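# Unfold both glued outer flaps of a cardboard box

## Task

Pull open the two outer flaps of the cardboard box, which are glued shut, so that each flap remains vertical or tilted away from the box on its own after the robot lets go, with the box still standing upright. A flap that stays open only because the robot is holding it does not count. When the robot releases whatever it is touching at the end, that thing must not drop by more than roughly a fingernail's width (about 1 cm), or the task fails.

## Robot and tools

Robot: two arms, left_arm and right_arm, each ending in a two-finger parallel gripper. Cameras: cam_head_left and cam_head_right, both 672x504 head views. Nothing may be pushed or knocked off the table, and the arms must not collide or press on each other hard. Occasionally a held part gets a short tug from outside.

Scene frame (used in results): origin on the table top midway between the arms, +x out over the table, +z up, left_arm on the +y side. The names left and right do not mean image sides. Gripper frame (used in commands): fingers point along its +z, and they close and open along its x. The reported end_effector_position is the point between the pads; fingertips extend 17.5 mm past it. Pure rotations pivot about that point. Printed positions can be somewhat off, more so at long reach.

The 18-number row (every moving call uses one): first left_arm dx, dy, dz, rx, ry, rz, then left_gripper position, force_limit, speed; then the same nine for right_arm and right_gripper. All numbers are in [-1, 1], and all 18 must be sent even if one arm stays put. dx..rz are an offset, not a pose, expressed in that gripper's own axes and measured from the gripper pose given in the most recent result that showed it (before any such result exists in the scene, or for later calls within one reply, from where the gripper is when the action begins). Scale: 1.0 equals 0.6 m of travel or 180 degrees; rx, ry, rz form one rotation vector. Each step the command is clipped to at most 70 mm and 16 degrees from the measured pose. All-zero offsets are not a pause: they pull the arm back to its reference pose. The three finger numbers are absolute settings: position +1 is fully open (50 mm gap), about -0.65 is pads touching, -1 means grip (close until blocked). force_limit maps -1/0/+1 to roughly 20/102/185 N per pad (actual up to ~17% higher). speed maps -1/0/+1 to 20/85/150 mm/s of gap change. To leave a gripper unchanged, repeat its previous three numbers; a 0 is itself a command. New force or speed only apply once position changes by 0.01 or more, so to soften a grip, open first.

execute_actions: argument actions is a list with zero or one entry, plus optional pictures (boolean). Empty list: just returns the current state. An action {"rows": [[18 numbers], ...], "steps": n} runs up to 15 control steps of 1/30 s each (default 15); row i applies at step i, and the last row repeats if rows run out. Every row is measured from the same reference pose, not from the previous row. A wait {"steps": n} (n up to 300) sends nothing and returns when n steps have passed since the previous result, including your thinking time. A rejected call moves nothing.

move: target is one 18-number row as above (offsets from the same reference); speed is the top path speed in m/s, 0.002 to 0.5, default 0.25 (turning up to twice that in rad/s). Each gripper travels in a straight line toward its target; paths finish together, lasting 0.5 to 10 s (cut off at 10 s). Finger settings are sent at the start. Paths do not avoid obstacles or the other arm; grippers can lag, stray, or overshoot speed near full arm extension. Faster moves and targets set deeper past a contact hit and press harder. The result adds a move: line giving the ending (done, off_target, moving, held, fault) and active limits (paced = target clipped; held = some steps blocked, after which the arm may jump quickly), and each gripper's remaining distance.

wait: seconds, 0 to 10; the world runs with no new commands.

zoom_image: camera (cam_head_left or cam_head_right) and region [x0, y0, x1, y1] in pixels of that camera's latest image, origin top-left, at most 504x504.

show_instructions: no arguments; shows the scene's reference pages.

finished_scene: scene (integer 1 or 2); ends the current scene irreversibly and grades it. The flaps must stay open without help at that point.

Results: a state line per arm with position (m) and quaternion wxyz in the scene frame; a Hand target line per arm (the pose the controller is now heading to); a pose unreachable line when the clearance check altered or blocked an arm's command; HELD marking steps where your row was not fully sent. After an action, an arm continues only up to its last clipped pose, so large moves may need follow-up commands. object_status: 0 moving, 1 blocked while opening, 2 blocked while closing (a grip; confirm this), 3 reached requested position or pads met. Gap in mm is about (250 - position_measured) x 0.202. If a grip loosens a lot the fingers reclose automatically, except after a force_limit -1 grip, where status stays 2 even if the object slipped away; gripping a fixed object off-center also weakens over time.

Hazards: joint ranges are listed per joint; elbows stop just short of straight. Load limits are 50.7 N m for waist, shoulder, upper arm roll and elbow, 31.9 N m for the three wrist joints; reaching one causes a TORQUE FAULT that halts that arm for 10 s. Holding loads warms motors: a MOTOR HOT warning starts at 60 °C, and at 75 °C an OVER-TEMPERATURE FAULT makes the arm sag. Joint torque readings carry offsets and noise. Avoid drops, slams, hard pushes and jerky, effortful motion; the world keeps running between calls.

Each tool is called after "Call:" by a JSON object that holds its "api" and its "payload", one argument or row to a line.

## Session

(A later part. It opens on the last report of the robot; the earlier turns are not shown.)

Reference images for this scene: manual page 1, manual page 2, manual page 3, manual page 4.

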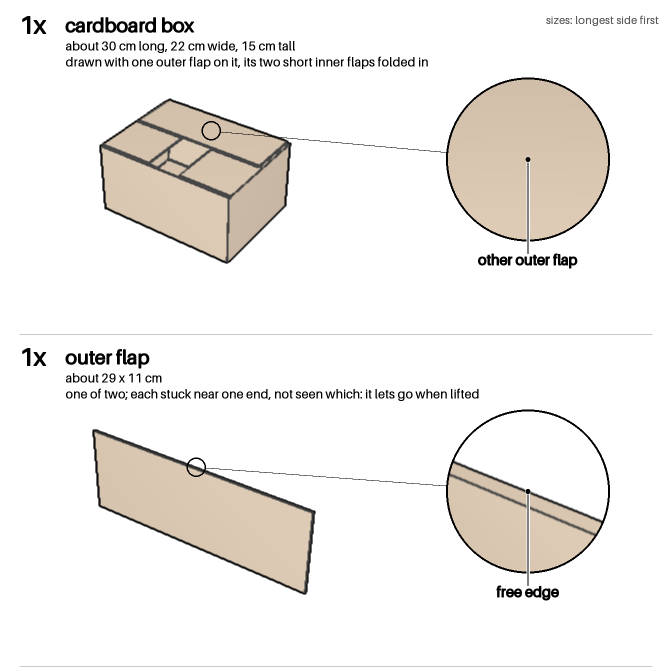

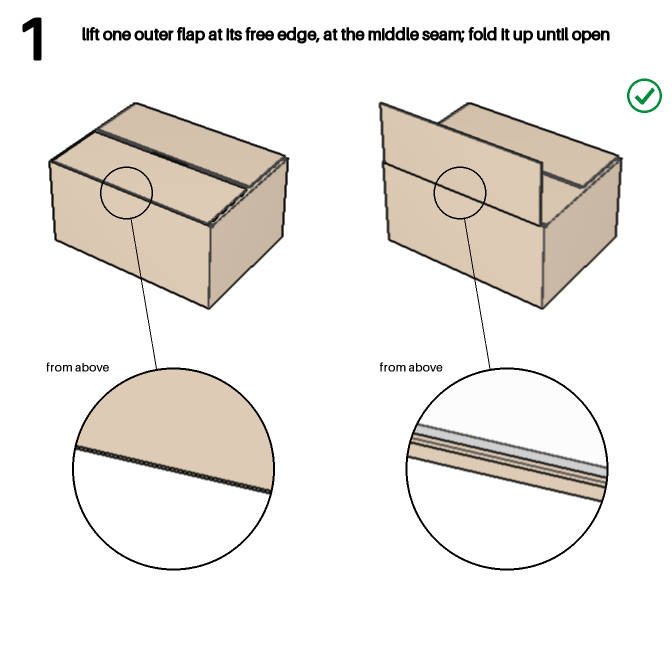

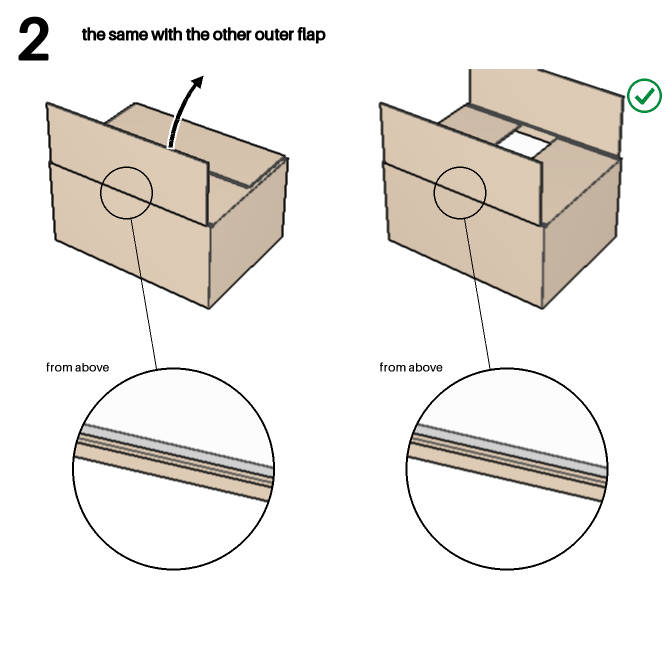

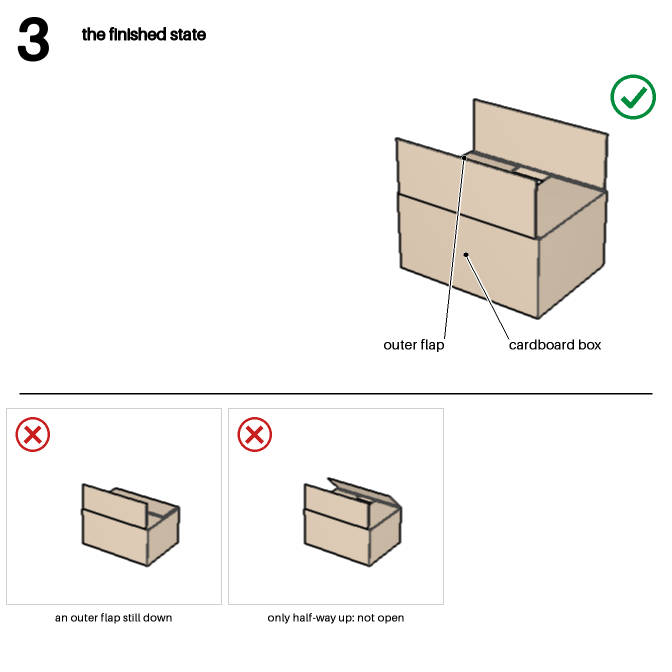

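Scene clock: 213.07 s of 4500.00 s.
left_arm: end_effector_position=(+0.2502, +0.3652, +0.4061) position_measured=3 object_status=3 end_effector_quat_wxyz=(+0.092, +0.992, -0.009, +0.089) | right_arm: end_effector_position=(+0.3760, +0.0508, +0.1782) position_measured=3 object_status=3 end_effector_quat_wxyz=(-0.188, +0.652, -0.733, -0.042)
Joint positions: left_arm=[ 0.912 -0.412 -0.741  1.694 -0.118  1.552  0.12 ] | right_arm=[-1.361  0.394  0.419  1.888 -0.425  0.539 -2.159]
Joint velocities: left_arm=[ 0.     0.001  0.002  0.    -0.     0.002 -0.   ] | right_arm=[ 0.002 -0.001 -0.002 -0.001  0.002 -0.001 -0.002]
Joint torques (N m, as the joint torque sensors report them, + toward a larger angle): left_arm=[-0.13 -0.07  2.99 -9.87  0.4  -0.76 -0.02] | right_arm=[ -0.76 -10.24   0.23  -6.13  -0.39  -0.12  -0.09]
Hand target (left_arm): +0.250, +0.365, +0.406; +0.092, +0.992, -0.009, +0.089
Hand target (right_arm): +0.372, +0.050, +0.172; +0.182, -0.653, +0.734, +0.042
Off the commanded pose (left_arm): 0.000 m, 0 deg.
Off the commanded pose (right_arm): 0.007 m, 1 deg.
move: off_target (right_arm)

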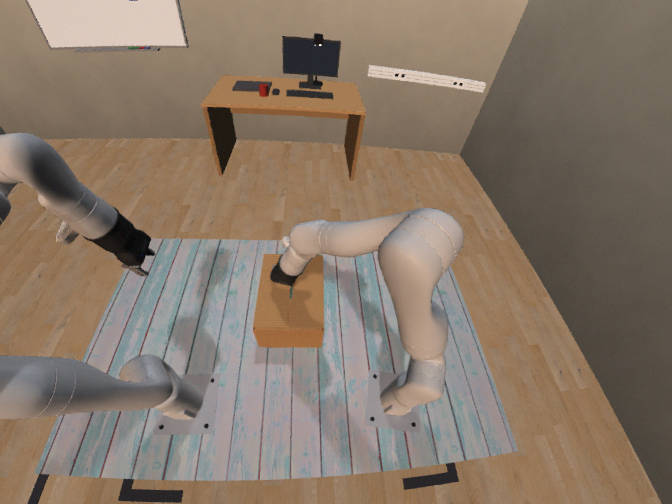

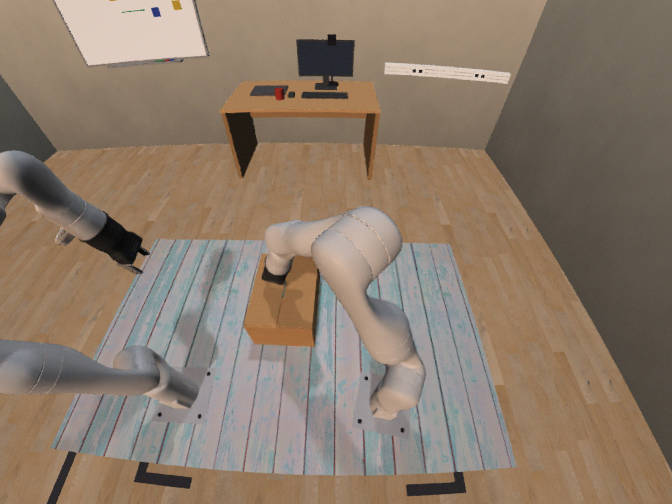

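Call:
{"api": "move", "payload": {
  "target": [0,0,0,0,0,0,1,0,0,0.03,0.032,-0.048,-0.07,0.033,-0.03,1,0,0],
  "speed": 0.06
}}

Scene clock: 223.53 s of 4500.00 s.
left_arm: end_effector_position=(+0.2502, +0.3652, +0.4061) position_measured=3 object_status=3 end_effector_quat_wxyz=(+0.092, +0.992, -0.009, +0.089) | right_arm: end_effector_position=(+0.3497, +0.0277, +0.1953) position_measured=3 object_status=3 end_effector_quat_wxyz=(-0.079, +0.703, -0.702, -0.079)
Joint positions: left_arm=[ 0.912 -0.412 -0.741  1.694 -0.118  1.552  0.12 ] | right_arm=[-1.248  0.408  0.389  1.712 -0.404  0.94  -2.042]
Joint velocities: left_arm=[-0.    -0.001  0.001 -0.    -0.001 -0.001 -0.   ] | right_arm=[ 0.002  0.001  0.003 -0.001 -0.001  0.002  0.001]
Joint torques (N m, as the joint torque sensors report them, + toward a larger angle): left_arm=[-0.49 -0.02  2.89 -9.74  0.4  -0.93  0.13] | right_arm=[  0.28 -17.1    1.93  -9.22  -0.19  -0.17   0.21]
Hand target (left_arm): +0.250, +0.365, +0.406; +0.092, +0.992, -0.009, +0.089
Hand target (right_arm): +0.350, +0.028, +0.195; -0.079, +0.703, -0.702, -0.079
Off the commanded pose (left_arm): 0.000 m, 0 deg.
Off the commanded pose (right_arm): 0.000 m, 0 deg.
After step 90, 5.07 s passed at rest.
move: done

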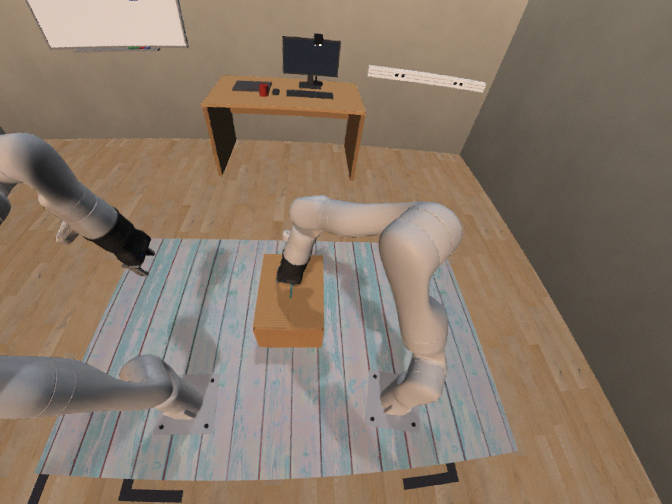

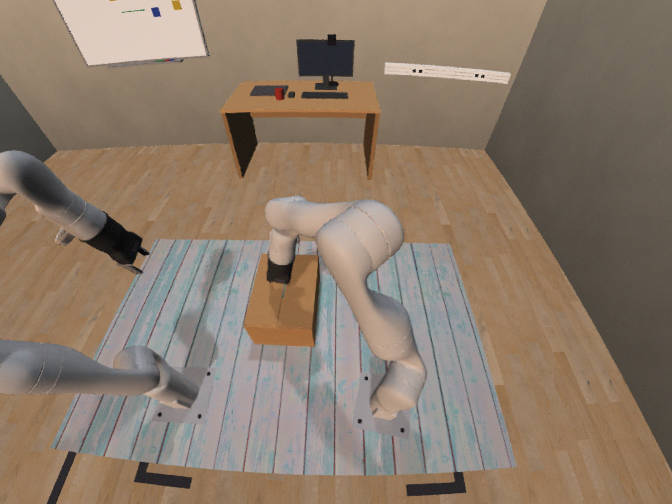

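Call:
{"api": "move", "payload": {
  "target": [0,0,0,0,0,0,1,0,0,0.009,0,0.043,0,0,0,1,0,0],
  "speed": 0.012
}}

Call:
{"api": "move", "payload": {
  "target": [0,0,0,0,0,0,1,0,0,-0.013,0,0.008,0,0,0,1,0,0],
  "speed": 0.01
}}

Scene clock: 229.03 s of 4500.00 s.
left_arm: end_effector_position=(+0.2502, +0.3652, +0.4061) position_measured=3 object_status=3 end_effector_quat_wxyz=(+0.092, +0.992, -0.009, +0.089) | right_arm: end_effector_position=(+0.3517, +0.0302, +0.1742) position_measured=3 object_status=3 end_effector_quat_wxyz=(-0.085, +0.703, -0.701, -0.080)
Joint positions: left_arm=[ 0.912 -0.412 -0.741  1.694 -0.118  1.552  0.12 ] | right_arm=[-1.235  0.435  0.372  1.751 -0.435  0.868 -2.007]
Joint velocities: left_arm=[-0.     0.    -0.001 -0.    -0.001  0.    -0.   ] | right_arm=[-0.001  0.    -0.     0.001 -0.    -0.    -0.001]
Joint torques (N m, as the joint torque sensors report them, + toward a larger angle): left_arm=[-0.3   0.13  3.09 -9.78  0.49 -0.95  0.04] | right_arm=[  0.09 -10.89   1.08  -5.86  -0.01  -0.19   0.08]
Hand target (left_arm): +0.250, +0.365, +0.406; +0.092, +0.992, -0.009, +0.089
Hand target (right_arm): +0.350, +0.028, +0.169; -0.079, +0.703, -0.702, -0.079
Off the commanded pose (left_arm): 0.000 m, 0 deg.
Off the commanded pose (right_arm): 0.006 m, 1 deg.
After step 90, 0.10 s passed at rest.
move: off_target (right_arm)

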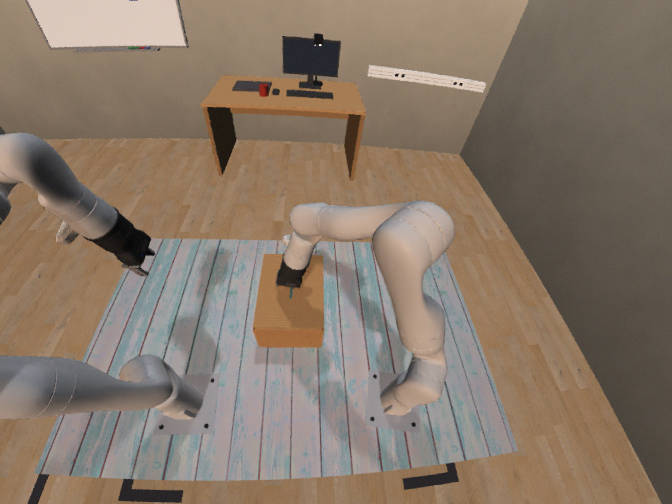

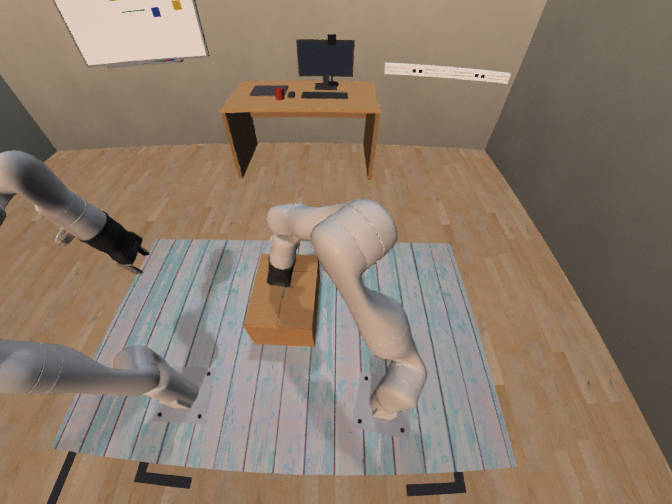

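Scene clock: 230.17 s of 4500.00 s.
left_arm: end_effector_position=(+0.2502, +0.3652, +0.4061) position_measured=3 object_status=3 end_effector_quat_wxyz=(+0.092, +0.992, -0.009, +0.089) | right_arm: end_effector_position=(+0.3534, +0.0369, +0.1741) position_measured=3 object_status=3 end_effector_quat_wxyz=(-0.087, +0.702, -0.702, -0.080)
Joint positions: left_arm=[ 0.912 -0.412 -0.741  1.694 -0.118  1.552  0.12 ] | right_arm=[-1.241  0.444  0.371  1.736 -0.435  0.868 -2.02 ]
Joint velocities: left_arm=[ 0.    -0.001  0.001  0.001 -0.     0.001 -0.   ] | right_arm=[ 0.003 -0.    -0.004 -0.001  0.002 -0.    -0.001]
Joint torques (N m, as the joint torque sensors report them, + toward a larger angle): left_arm=[-0.26  0.01  3.08 -9.85  0.55 -0.87  0.24] | right_arm=[ -1.54 -12.62  -0.24  -9.03  -1.14  -1.4    0.19]
Hand target (left_arm): +0.250, +0.365, +0.406; +0.092, +0.992, -0.009, +0.089
Hand target (right_arm): +0.352, +0.039, +0.171; -0.085, +0.703, -0.701, -0.080
Off the commanded pose (left_arm): 0.000 m, 0 deg.
Off the commanded pose (right_arm): 0.004 m, 0 deg.
move: off_target (right_arm)

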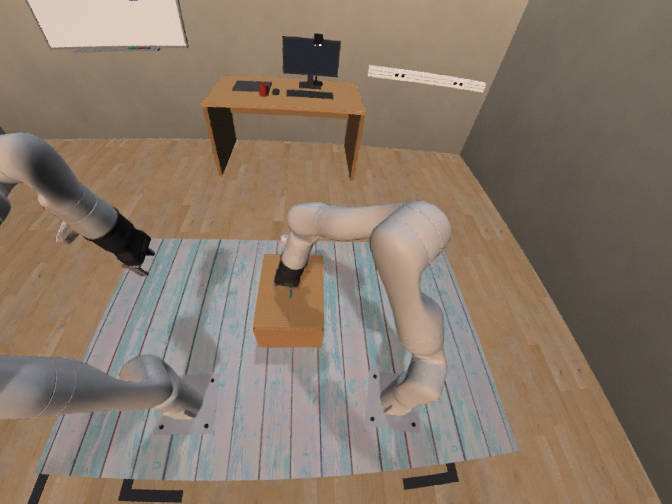

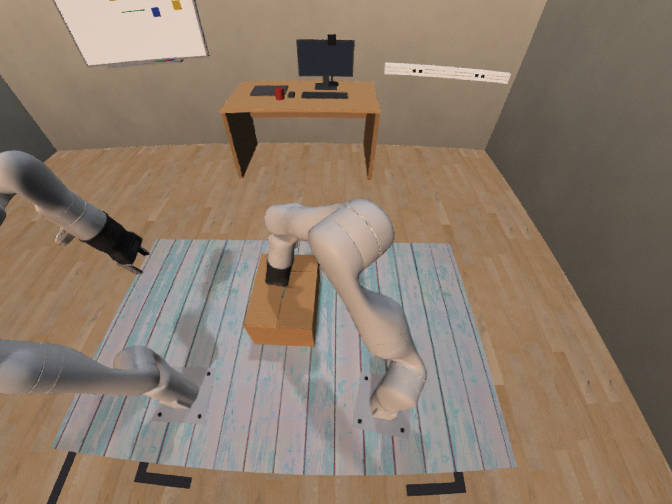

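Catching. Push a bit more then lift.

Call:
{"api": "move", "payload": {
  "target": [0,0,0,0,0,0,1,0,0,-0.009,0,0.006,0,0,0,1,0,0],
  "speed": 0.01
}}

Call:
{"api": "move", "payload": {
  "target": [0,0,0,0,0,0,1,0,0,-0.025,0,-0.03,0,-0.05,0,1,0,0],
  "speed": 0.012
}}

Call:
{"api": "zoom_image", "payload": {
  "camera": "cam_head_left",
  "region": [230,200,350,350]
}}

Scene clock: 235.97 s of 4500.00 s.
left_arm: end_effector_position=(+0.2502, +0.3652, +0.4061) position_measured=3 object_status=3 end_effector_quat_wxyz=(+0.092, +0.992, -0.009, +0.089) | right_arm: end_effector_position=(+0.3542, +0.0374, +0.1738) position_measured=3 object_status=3 end_effector_quat_wxyz=(-0.085, +0.700, -0.705, -0.079)
Joint positions: left_arm=[ 0.912 -0.412 -0.741  1.694 -0.118  1.552  0.12 ] | right_arm=[-1.241  0.448  0.37   1.73  -0.432  0.872 -2.03 ]
Joint velocities: left_arm=[-0.    -0.     0.     0.    -0.001 -0.001 -0.   ] | right_arm=[ 0.004 -0.001 -0.006  0.     0.004 -0.001 -0.003]
Joint torques (N m, as the joint torque sensors report them, + toward a larger angle): left_arm=[ -0.45   0.19   2.73 -10.12   0.52  -0.96   0.08] | right_arm=[ -3.3  -11.8   -2.2  -11.82  -2.59  -3.53   0.6 ]
Hand target (left_arm): +0.250, +0.365, +0.406; +0.092, +0.992, -0.009, +0.089
Hand target (right_arm): +0.353, +0.043, +0.172; -0.087, +0.702, -0.702, -0.080
Off the commanded pose (left_arm): 0.000 m, 0 deg.
Off the commanded pose (right_arm): 0.006 m, 0 deg.
After step 90, 1.93 s passed at rest.
move: off_target (right_arm)

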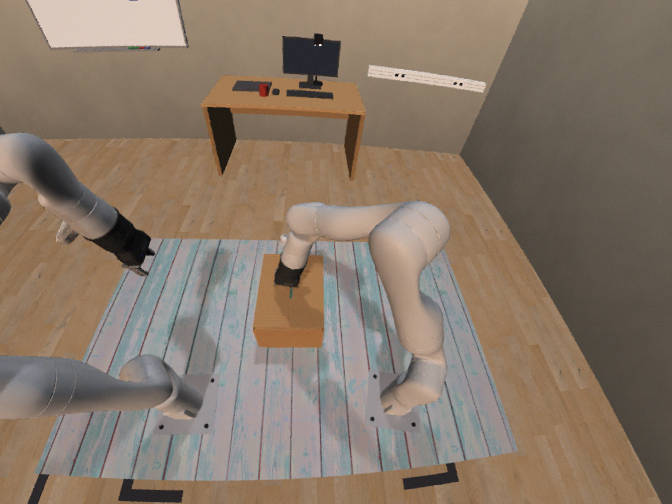

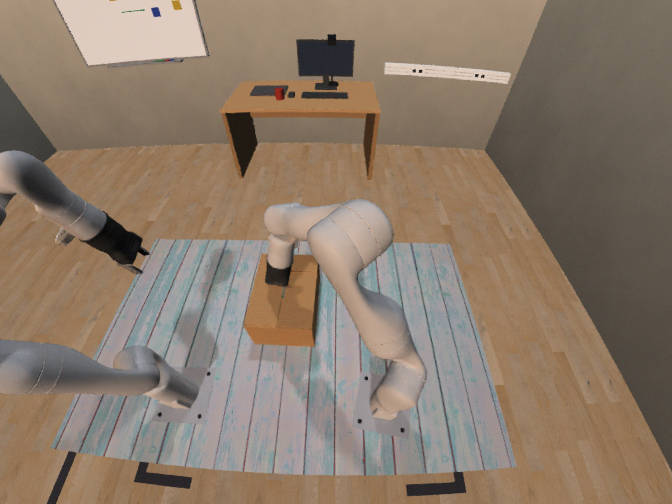

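Scene clock: 242.73 s of 4500.00 s.
left_arm: end_effector_position=(+0.2502, +0.3652, +0.4061) position_measured=3 object_status=3 end_effector_quat_wxyz=(+0.092, +0.992, -0.009, +0.089) | right_arm: end_effector_position=(+0.3557, +0.0417, +0.1920) position_measured=3 object_status=3 end_effector_quat_wxyz=(-0.137, +0.690, -0.699, -0.131)
Joint positions: left_arm=[ 0.912 -0.412 -0.741  1.694 -0.118  1.552  0.12 ] | right_arm=[-1.098  0.38   0.26   1.806 -0.556  0.794 -1.888]
Joint velocities: left_arm=[-0. -0. -0.  0. -0.  0. -0.] | right_arm=[ 0.006 -0.001 -0.007 -0.     0.003 -0.001 -0.004]
Joint torques (N m, as the joint torque sensors report them, + toward a larger angle): left_arm=[-0.22  0.12  2.84 -9.64  0.56 -0.98  0.13] | right_arm=[ -3.77 -18.64  -2.82 -13.12  -2.8   -1.01   0.6 ]
Hand target (left_arm): +0.250, +0.365, +0.406; +0.092, +0.992, -0.009, +0.089
Hand target (right_arm): +0.354, +0.048, +0.195; -0.140, +0.692, -0.696, -0.134
Off the commanded pose (left_arm): 0.000 m, 0 deg.
Off the commanded pose (right_arm): 0.007 m, 1 deg.
move: off_target (right_arm)

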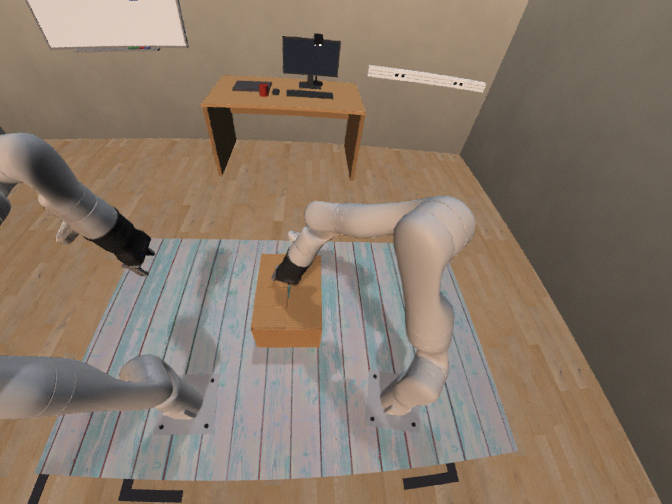

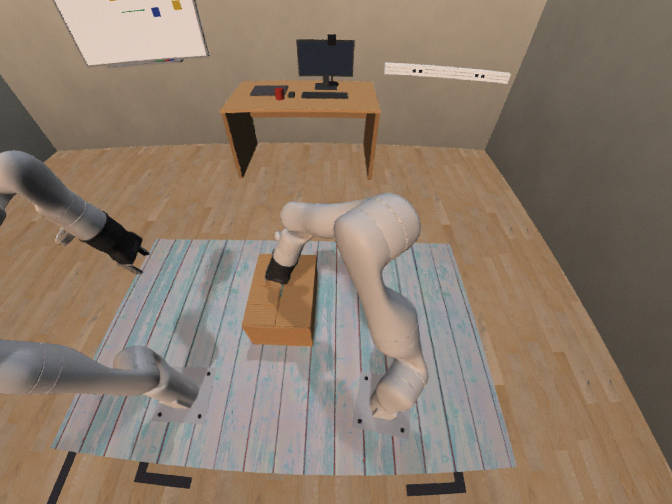

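Region (230, 200, 350, 350) of cam_head_left's 672x504 image, scaled by 3.360, with more detail than that image has; it fills the left 403 columns of this view, and the rest is white.

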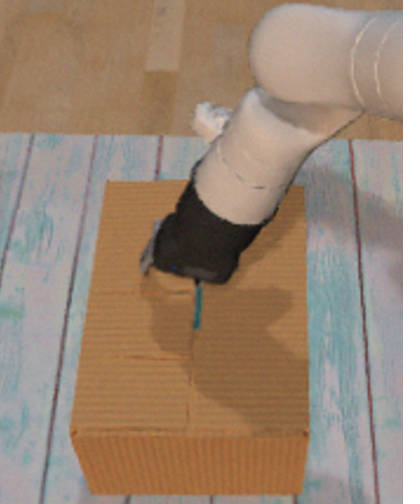

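Call:
{"api": "move", "payload": {
  "target": [0,0,0,0,0,0,1,0,0,0.012,0,0,0,-0.04,0,-1,-0.4,-0.5],
  "speed": 0.01
}}

Call:
{"api": "zoom_image", "payload": {
  "camera": "cam_head_left",
  "region": [230,200,350,350]
}}

Scene clock: 257.50 s of 4500.00 s.
left_arm: end_effector_position=(+0.2502, +0.3652, +0.4061) position_measured=3 object_status=3 end_effector_quat_wxyz=(+0.092, +0.992, -0.009, +0.089) | right_arm: end_effector_position=(+0.3555, +0.0349, +0.1892) position_measured=252 object_status=3 end_effector_quat_wxyz=(-0.180, +0.680, -0.689, -0.174)
Joint positions: left_arm=[ 0.912 -0.412 -0.741  1.694 -0.118  1.552  0.12 ] | right_arm=[-0.948  0.356  0.168  1.916 -0.757  0.71  -1.634]
Joint velocities: left_arm=[-0.    -0.001 -0.002 -0.     0.    -0.001 -0.   ] | right_arm=[ 0.    -0.     0.003 -0.    -0.001 -0.001 -0.   ]
Joint torques (N m, as the joint torque sensors report them, + toward a larger angle): left_arm=[-0.51  0.    2.72 -9.66  0.65 -0.9   0.16] | right_arm=[  0.01 -16.09   0.58  -8.94  -0.7    0.12   0.21]
Hand target (left_arm): +0.250, +0.365, +0.406; +0.092, +0.992, -0.009, +0.089
Hand target (right_arm): +0.356, +0.035, +0.189; -0.180, +0.680, -0.689, -0.174
Off the commanded pose (left_arm): 0.000 m, 0 deg.
Off the commanded pose (right_arm): 0.000 m, 0 deg.
After step 90, 5.27 s passed at rest.
move: done

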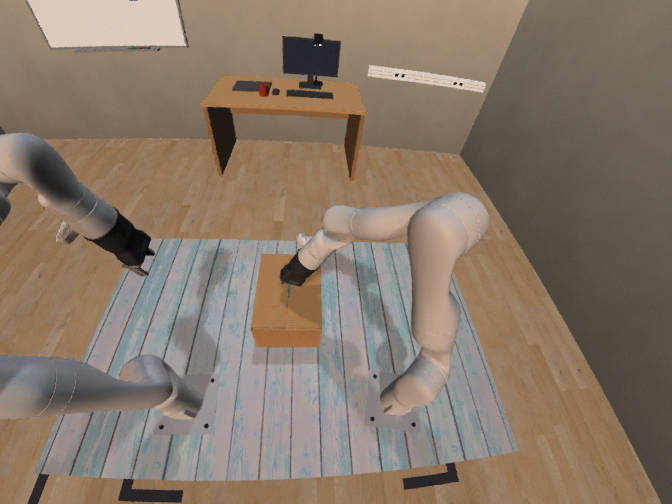

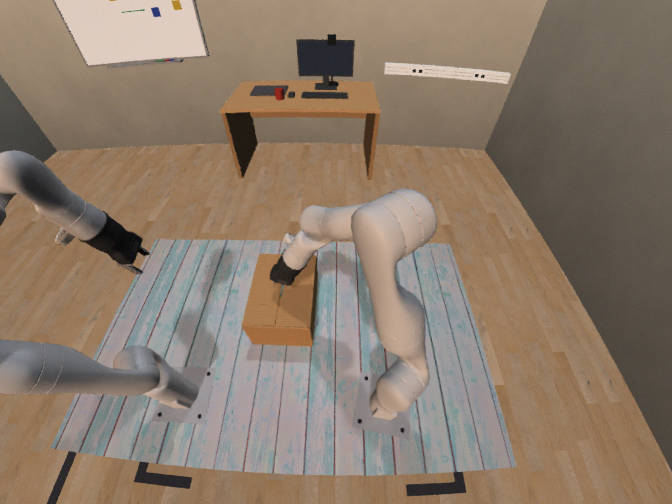

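Region (230, 200, 350, 350) of cam_head_left's 672x504 image, scaled by 3.360, with more detail than that image has; it fills the left 403 columns of this view, and the rest is white.

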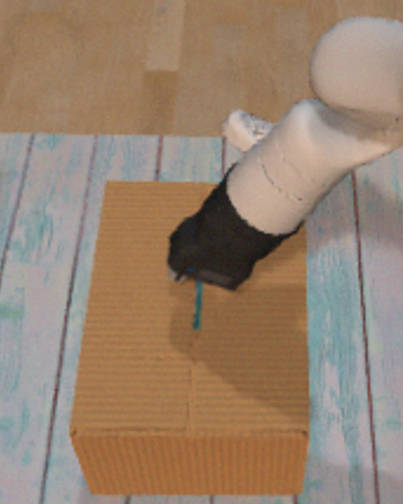

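Call:
{"api": "move", "payload": {
  "target": [0,0,0,0,0,0,1,0,0,0.005,0.006,-0.015,0,0.089,0,1,0,0],
  "speed": 0.05
}}

Call:
{"api": "move", "payload": {
  "target": [0,0,0,0,0,0,1,0,0,0.009,0,0.043,0,0,0,1,0,0],
  "speed": 0.015
}}

Call:
{"api": "move", "payload": {
  "target": [0,0,0,0,0,0,1,0,0,-0.018,0,0.01,0,0,0,1,0,0],
  "speed": 0.01
}}

Scene clock: 273.00 s of 4500.00 s.
left_arm: end_effector_position=(+0.2502, +0.3652, +0.4061) position_measured=3 object_status=3 end_effector_quat_wxyz=(+0.092, +0.992, -0.009, +0.089) | right_arm: end_effector_position=(+0.3520, +0.0281, +0.1958) position_measured=3 object_status=3 end_effector_quat_wxyz=(-0.083, +0.698, -0.707, -0.078)
Joint positions: left_arm=[ 0.912 -0.412 -0.741  1.694 -0.118  1.552  0.12 ] | right_arm=[-1.212  0.401  0.335  1.712 -0.373  0.923 -2.086]
Joint velocities: left_arm=[-0.    -0.     0.001 -0.     0.001  0.001 -0.   ] | right_arm=[-0.005  0.002 -0.003 -0.001  0.001  0.001 -0.003]
Joint torques (N m, as the joint torque sensors report them, + toward a larger angle): left_arm=[-0.14  0.08  2.86 -9.82  0.61 -0.86  0.1 ] | right_arm=[  0.22 -16.94   1.79  -9.11  -0.15  -0.03   0.15]
Hand target (left_arm): +0.250, +0.365, +0.406; +0.092, +0.992, -0.009, +0.089
Hand target (right_arm): +0.352, +0.028, +0.196; -0.083, +0.698, -0.707, -0.078
Off the commanded pose (left_arm): 0.000 m, 0 deg.
Off the commanded pose (right_arm): 0.000 m, 0 deg.
After step 90, 9.47 s passed at rest.
move: done

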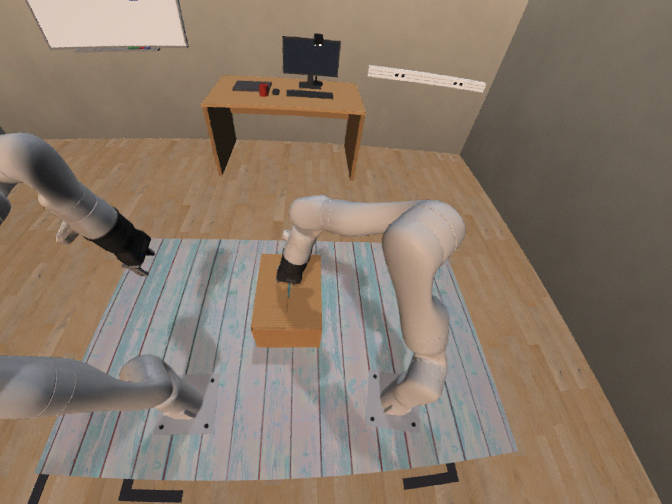

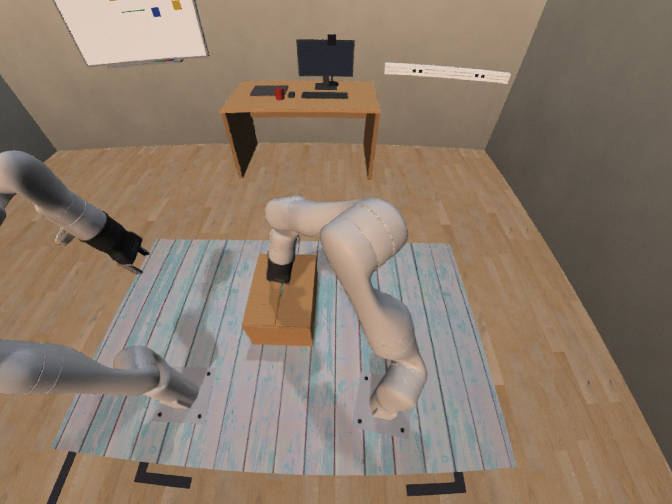

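Scene clock: 274.97 s of 4500.00 s.
left_arm: end_effector_position=(+0.2502, +0.3652, +0.4061) position_measured=3 object_status=3 end_effector_quat_wxyz=(+0.092, +0.992, -0.009, +0.089) | right_arm: end_effector_position=(+0.3541, +0.0307, +0.1749) position_measured=3 object_status=3 end_effector_quat_wxyz=(-0.089, +0.697, -0.707, -0.079)
Joint positions: left_arm=[ 0.912 -0.412 -0.741  1.694 -0.118  1.552  0.12 ] | right_arm=[-1.199  0.428  0.319  1.75  -0.401  0.851 -2.053]
Joint velocities: left_arm=[-0.     0.     0.001 -0.001 -0.    -0.001  0.   ] | right_arm=[ 0.    -0.001  0.     0.001 -0.     0.001  0.001]
Joint torques (N m, as the joint torque sensors report them, + toward a larger angle): left_arm=[-0.22 -0.1   2.98 -9.67  0.58 -1.05  0.11] | right_arm=[  0.29 -11.03   1.02  -5.97   0.08  -0.21   0.18]
Hand target (left_arm): +0.250, +0.365, +0.406; +0.092, +0.992, -0.009, +0.089
Hand target (right_arm): +0.352, +0.029, +0.169; -0.083, +0.698, -0.707, -0.078
Off the commanded pose (left_arm): 0.000 m, 0 deg.
Off the commanded pose (right_arm): 0.006 m, 1 deg.
move: off_target (right_arm)

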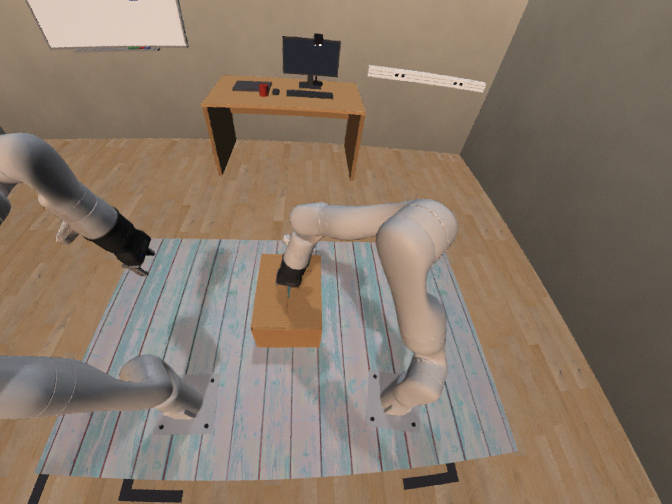

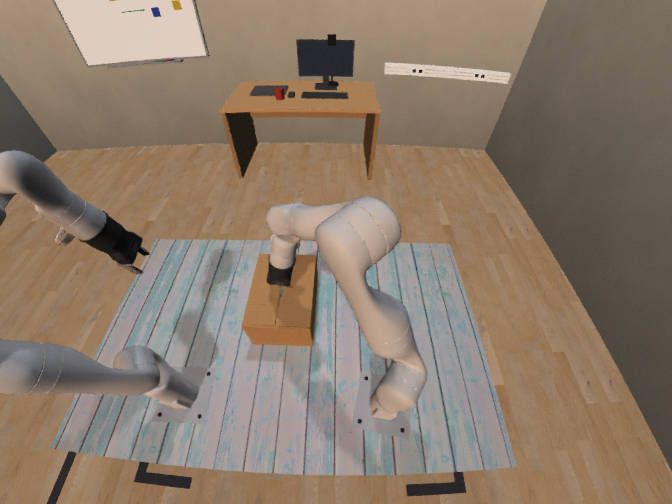

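Scene clock: 276.43 s of 4500.00 s.
left_arm: end_effector_position=(+0.2502, +0.3652, +0.4061) position_measured=3 object_status=3 end_effector_quat_wxyz=(+0.092, +0.992, -0.009, +0.089) | right_arm: end_effector_position=(+0.3561, +0.0436, +0.1748) position_measured=3 object_status=3 end_effector_quat_wxyz=(-0.093, +0.697, -0.707, -0.079)
Joint positions: left_arm=[ 0.912 -0.412 -0.741  1.694 -0.118  1.552  0.12 ] | right_arm=[-1.212  0.444  0.316  1.726 -0.403  0.849 -2.071]
Joint velocities: left_arm=[-0.    -0.    -0.001  0.     0.    -0.002 -0.   ] | right_arm=[ 0.001 -0.    -0.001 -0.     0.001  0.001 -0.002]
Joint torques (N m, as the joint torque sensors report them, + toward a larger angle): left_arm=[-0.48 -0.03  3.01 -9.63  0.48 -0.86 -0.12] | right_arm=[ -0.12 -14.05   1.18  -7.28  -0.18   0.03   0.1 ]
Hand target (left_arm): +0.250, +0.365, +0.406; +0.092, +0.992, -0.009, +0.089
Hand target (right_arm): +0.354, +0.043, +0.172; -0.089, +0.697, -0.707, -0.079
Off the commanded pose (left_arm): 0.000 m, 0 deg.
Off the commanded pose (right_arm): 0.004 m, 0 deg.
move: off_target (right_arm)

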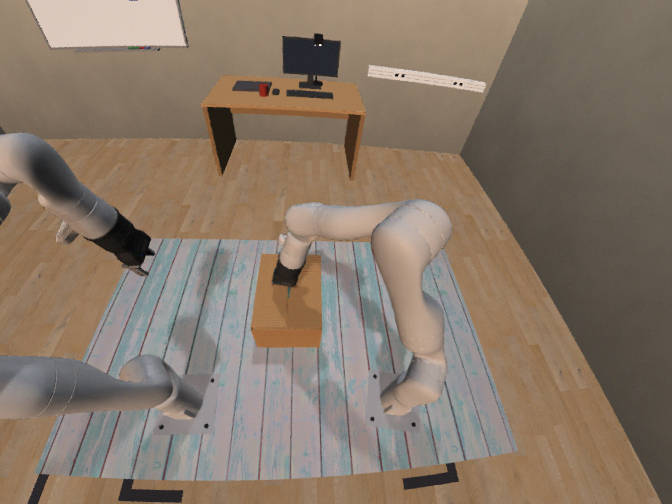

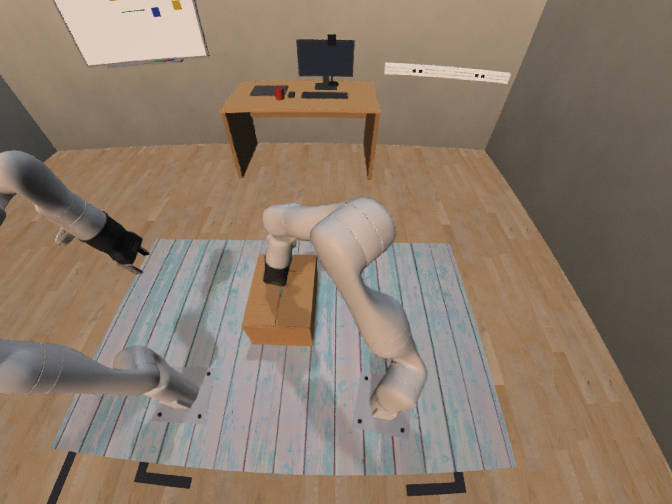

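Call:
{"api": "move", "payload": {
  "target": [0,0,0,0,0,0,1,0,0,-0.008,0,0.008,0,0,0,1,0,0],
  "speed": 0.01
}}

Call:
{"api": "zoom_image", "payload": {
  "camera": "cam_head_right",
  "region": [230,230,340,350]
}}

Scene clock: 283.20 s of 4500.00 s.
left_arm: end_effector_position=(+0.2502, +0.3652, +0.4061) position_measured=3 object_status=3 end_effector_quat_wxyz=(+0.092, +0.992, -0.009, +0.089) | right_arm: end_effector_position=(+0.3573, +0.0457, +0.1726) position_measured=3 object_status=3 end_effector_quat_wxyz=(-0.092, +0.696, -0.708, -0.078)
Joint positions: left_arm=[ 0.912 -0.412 -0.741  1.694 -0.118  1.552  0.12 ] | right_arm=[-1.213  0.452  0.315  1.721 -0.403  0.846 -2.078]
Joint velocities: left_arm=[ 0.     0.001  0.     0.    -0.    -0.001 -0.   ] | right_arm=[ 0.004 -0.    -0.004  0.     0.003 -0.001 -0.003]
Joint torques (N m, as the joint torque sensors report them, + toward a larger angle): left_arm=[-0.51  0.13  2.81 -9.45  0.71 -0.84  0.42] | right_arm=[ -2.26 -14.38  -1.14 -10.79  -1.06  -2.09   0.32]
Hand target (left_arm): +0.250, +0.365, +0.406; +0.092, +0.992, -0.009, +0.089
Hand target (right_arm): +0.356, +0.049, +0.171; -0.093, +0.697, -0.707, -0.079
Off the commanded pose (left_arm): 0.000 m, 0 deg.
Off the commanded pose (right_arm): 0.004 m, 0 deg.
After step 90, 2.87 s passed at rest.
move: off_target (right_arm)

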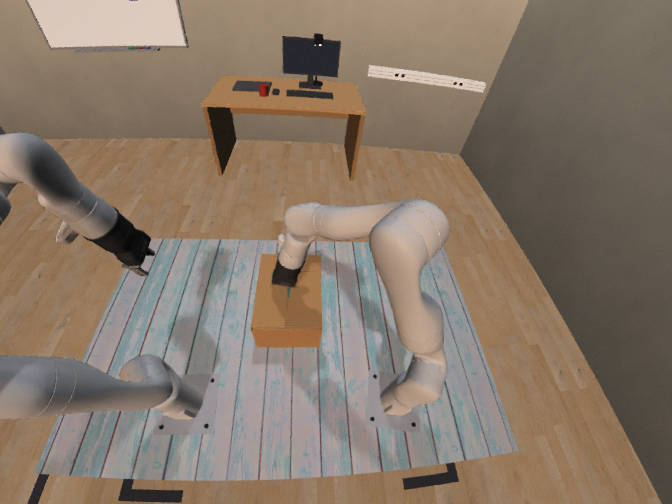

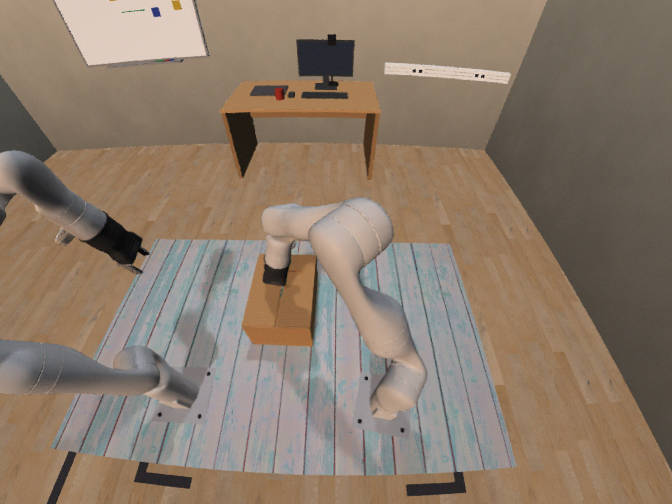

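Region (230, 230, 340, 350) of cam_head_right's 672x504 image, scaled by 4.200, with more detail than that image has; it fills the left 462 columns of this view, and the rest is white.

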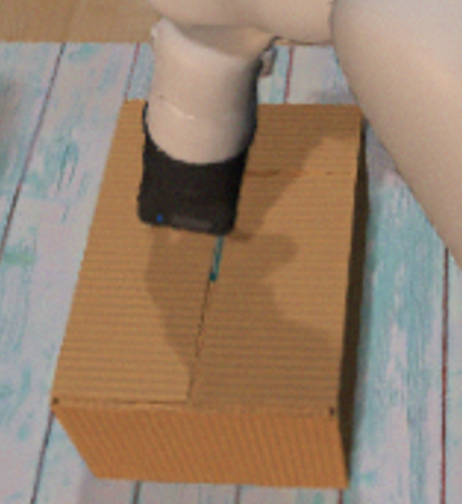

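Now catching (box moved). Push a little more, lift.

Call:
{"api": "move", "payload": {
  "target": [0,0,0,0,0,0,1,0,0,-0.008,0,0.005,0,0,0,1,0,0],
  "speed": 0.01
}}

Call:
{"api": "move", "payload": {
  "target": [0,0,0,0,0,0,1,0,0,-0.025,0,-0.028,0,-0.05,0,1,0,0],
  "speed": 0.012
}}

Call:
{"api": "move", "payload": {
  "target": [0,0,0,0,0,0,1,0,0,-0.008,0,0.022,0,-0.03,0,1,0,0],
  "speed": 0.01
}}

Call:
{"api": "zoom_image", "payload": {
  "camera": "cam_head_left",
  "region": [230,200,350,350]
}}

Scene clock: 288.57 s of 4500.00 s.
left_arm: end_effector_position=(+0.2502, +0.3652, +0.4061) position_measured=3 object_status=3 end_effector_quat_wxyz=(+0.092, +0.992, -0.009, +0.089) | right_arm: end_effector_position=(+0.3575, +0.0460, +0.1716) position_measured=3 object_status=3 end_effector_quat_wxyz=(-0.090, +0.694, -0.710, -0.077)
Joint positions: left_arm=[ 0.912 -0.412 -0.741  1.694 -0.118  1.552  0.12 ] | right_arm=[-1.214  0.457  0.314  1.715 -0.399  0.851 -2.088]
Joint velocities: left_arm=[-0.    -0.    -0.    -0.001 -0.     0.     0.   ] | right_arm=[ 0.004 -0.    -0.005 -0.001  0.003  0.001 -0.004]
Joint torques (N m, as the joint torque sensors report them, + toward a larger angle): left_arm=[-0.27 -0.09  3.13 -9.68  0.73 -0.81  0.1 ] | right_arm=[ -2.49 -14.03  -1.19 -12.    -2.07  -3.22   0.42]
Hand target (left_arm): +0.250, +0.365, +0.406; +0.092, +0.992, -0.009, +0.089
Hand target (right_arm): +0.357, +0.051, +0.171; -0.092, +0.696, -0.708, -0.078
Off the commanded pose (left_arm): 0.000 m, 0 deg.
Off the commanded pose (right_arm): 0.005 m, 0 deg.
After step 90, 1.57 s passed at rest.
move: off_target (right_arm)

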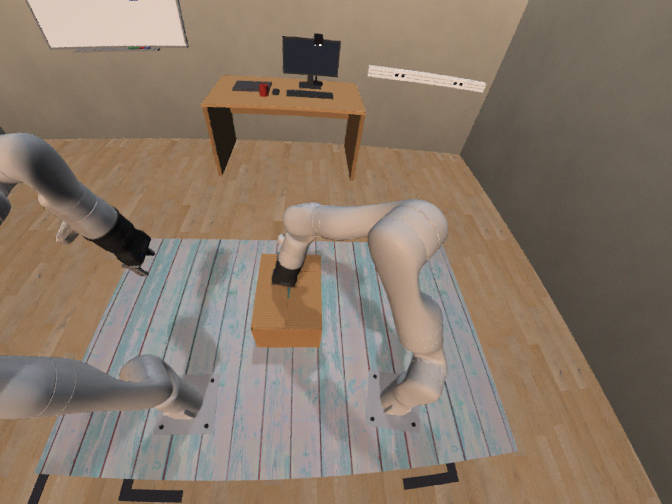

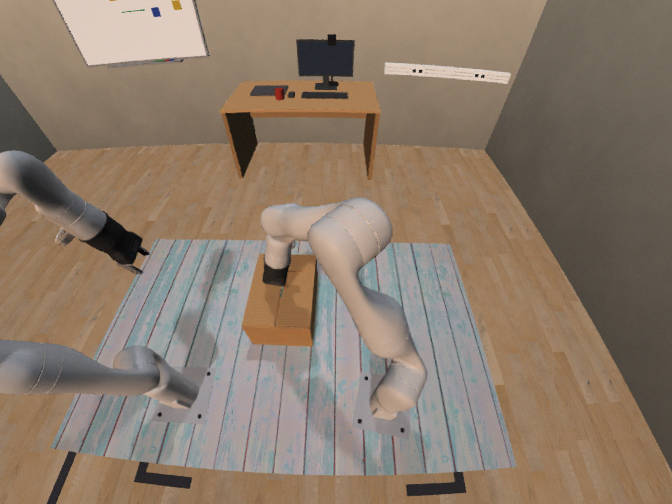

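Scene clock: 295.33 s of 4500.00 s.
left_arm: end_effector_position=(+0.2502, +0.3652, +0.4061) position_measured=3 object_status=3 end_effector_quat_wxyz=(+0.092, +0.992, -0.009, +0.089) | right_arm: end_effector_position=(+0.3585, +0.0505, +0.1884) position_measured=3 object_status=3 end_effector_quat_wxyz=(-0.141, +0.684, -0.704, -0.129)
Joint positions: left_arm=[ 0.912 -0.412 -0.741  1.694 -0.118  1.552  0.12 ] | right_arm=[-1.074  0.392  0.205  1.796 -0.529  0.761 -1.939]
Joint velocities: left_arm=[-0.    -0.    -0.001  0.001 -0.    -0.002  0.   ] | right_arm=[ 0.005 -0.001 -0.007 -0.     0.003 -0.001 -0.003]
Joint torques (N m, as the joint torque sensors report them, + toward a larger angle): left_arm=[-0.31  0.37  2.81 -9.86  0.63 -0.93  0.  ] | right_arm=[ -3.53 -19.27  -2.46 -13.38  -2.49  -1.65   0.39]
Hand target (left_arm): +0.250, +0.365, +0.406; +0.092, +0.992, -0.009, +0.089
Hand target (right_arm): +0.358, +0.057, +0.192; -0.145, +0.686, -0.701, -0.131
Off the commanded pose (left_arm): 0.000 m, 0 deg.
Off the commanded pose (right_arm): 0.007 m, 1 deg.
move: off_target (right_arm)

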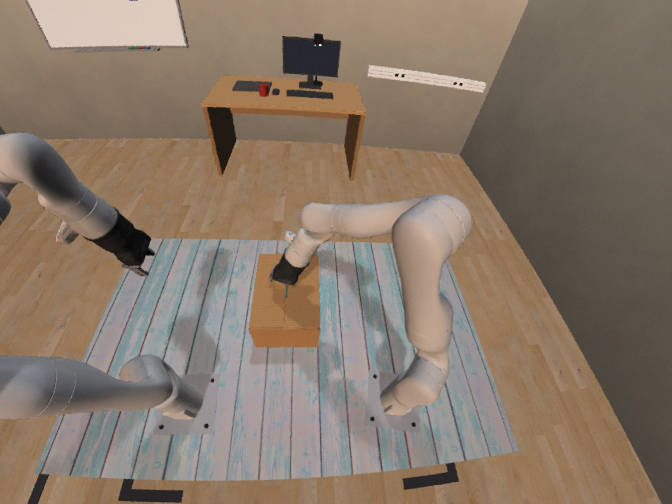

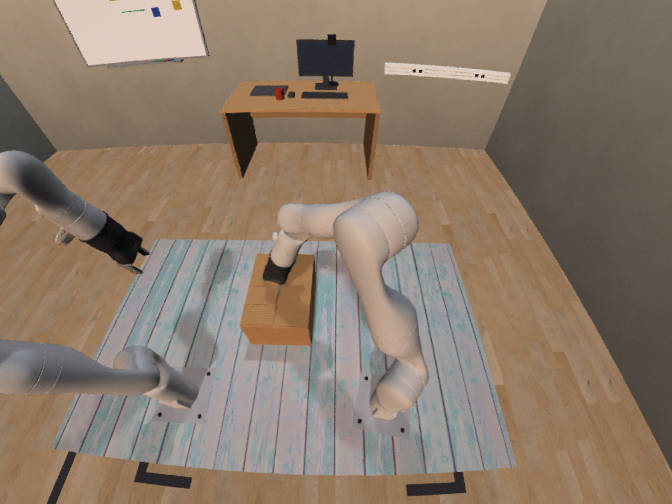

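Scene clock: 300.27 s of 4500.00 s.
left_arm: end_effector_position=(+0.2502, +0.3652, +0.4061) position_measured=3 object_status=3 end_effector_quat_wxyz=(+0.092, +0.992, -0.009, +0.089) | right_arm: end_effector_position=(+0.3613, +0.0550, +0.1799) position_measured=3 object_status=3 end_effector_quat_wxyz=(-0.174, +0.675, -0.699, -0.159)
Joint positions: left_arm=[ 0.912 -0.412 -0.741  1.694 -0.118  1.552  0.12 ] | right_arm=[-0.952  0.393  0.097  1.87  -0.665  0.658 -1.781]
Joint velocities: left_arm=[ 0.     0.001  0.001 -0.001  0.    -0.    -0.   ] | right_arm=[ 0.004 -0.    -0.006 -0.002  0.002 -0.001 -0.002]
Joint torques (N m, as the joint torque sensors report them, + toward a larger angle): left_arm=[-0.28  0.1   3.09 -9.72  0.41 -0.98  0.23] | right_arm=[ -4.11 -11.69  -3.51 -11.24  -2.24  -1.73   0.33]
Hand target (left_arm): +0.250, +0.365, +0.406; +0.092, +0.992, -0.009, +0.089
Hand target (right_arm): +0.359, +0.060, +0.178; -0.173, +0.677, -0.697, -0.161
Off the commanded pose (left_arm): 0.000 m, 0 deg.
Off the commanded pose (right_arm): 0.006 m, 0 deg.
move: off_target (right_arm)

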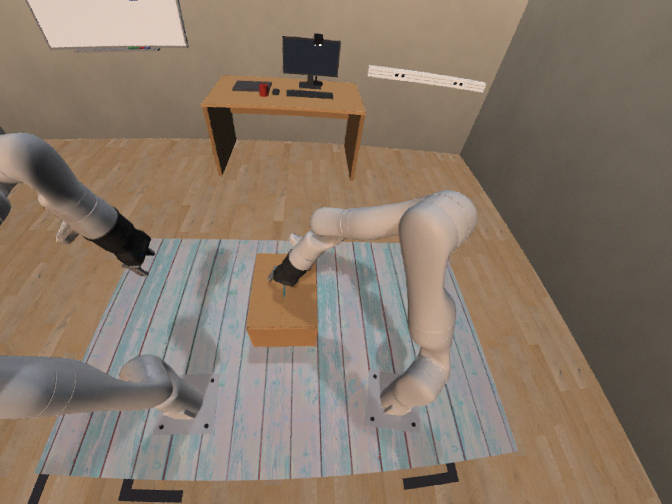

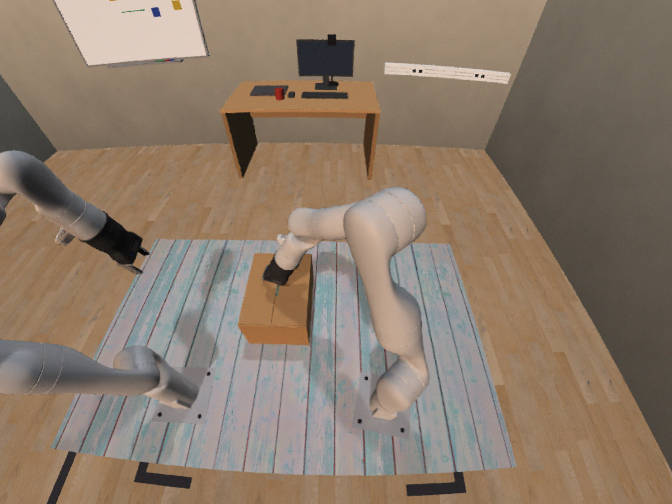

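Region (230, 200, 350, 350) of cam_head_left's 672x504 image, scaled by 3.360, with more detail than that image has; it fills the left 403 columns of this view, and the rest is white.

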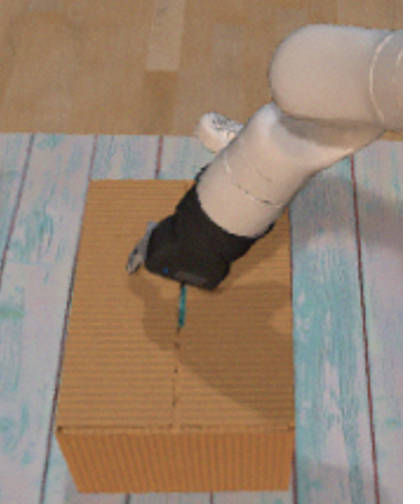

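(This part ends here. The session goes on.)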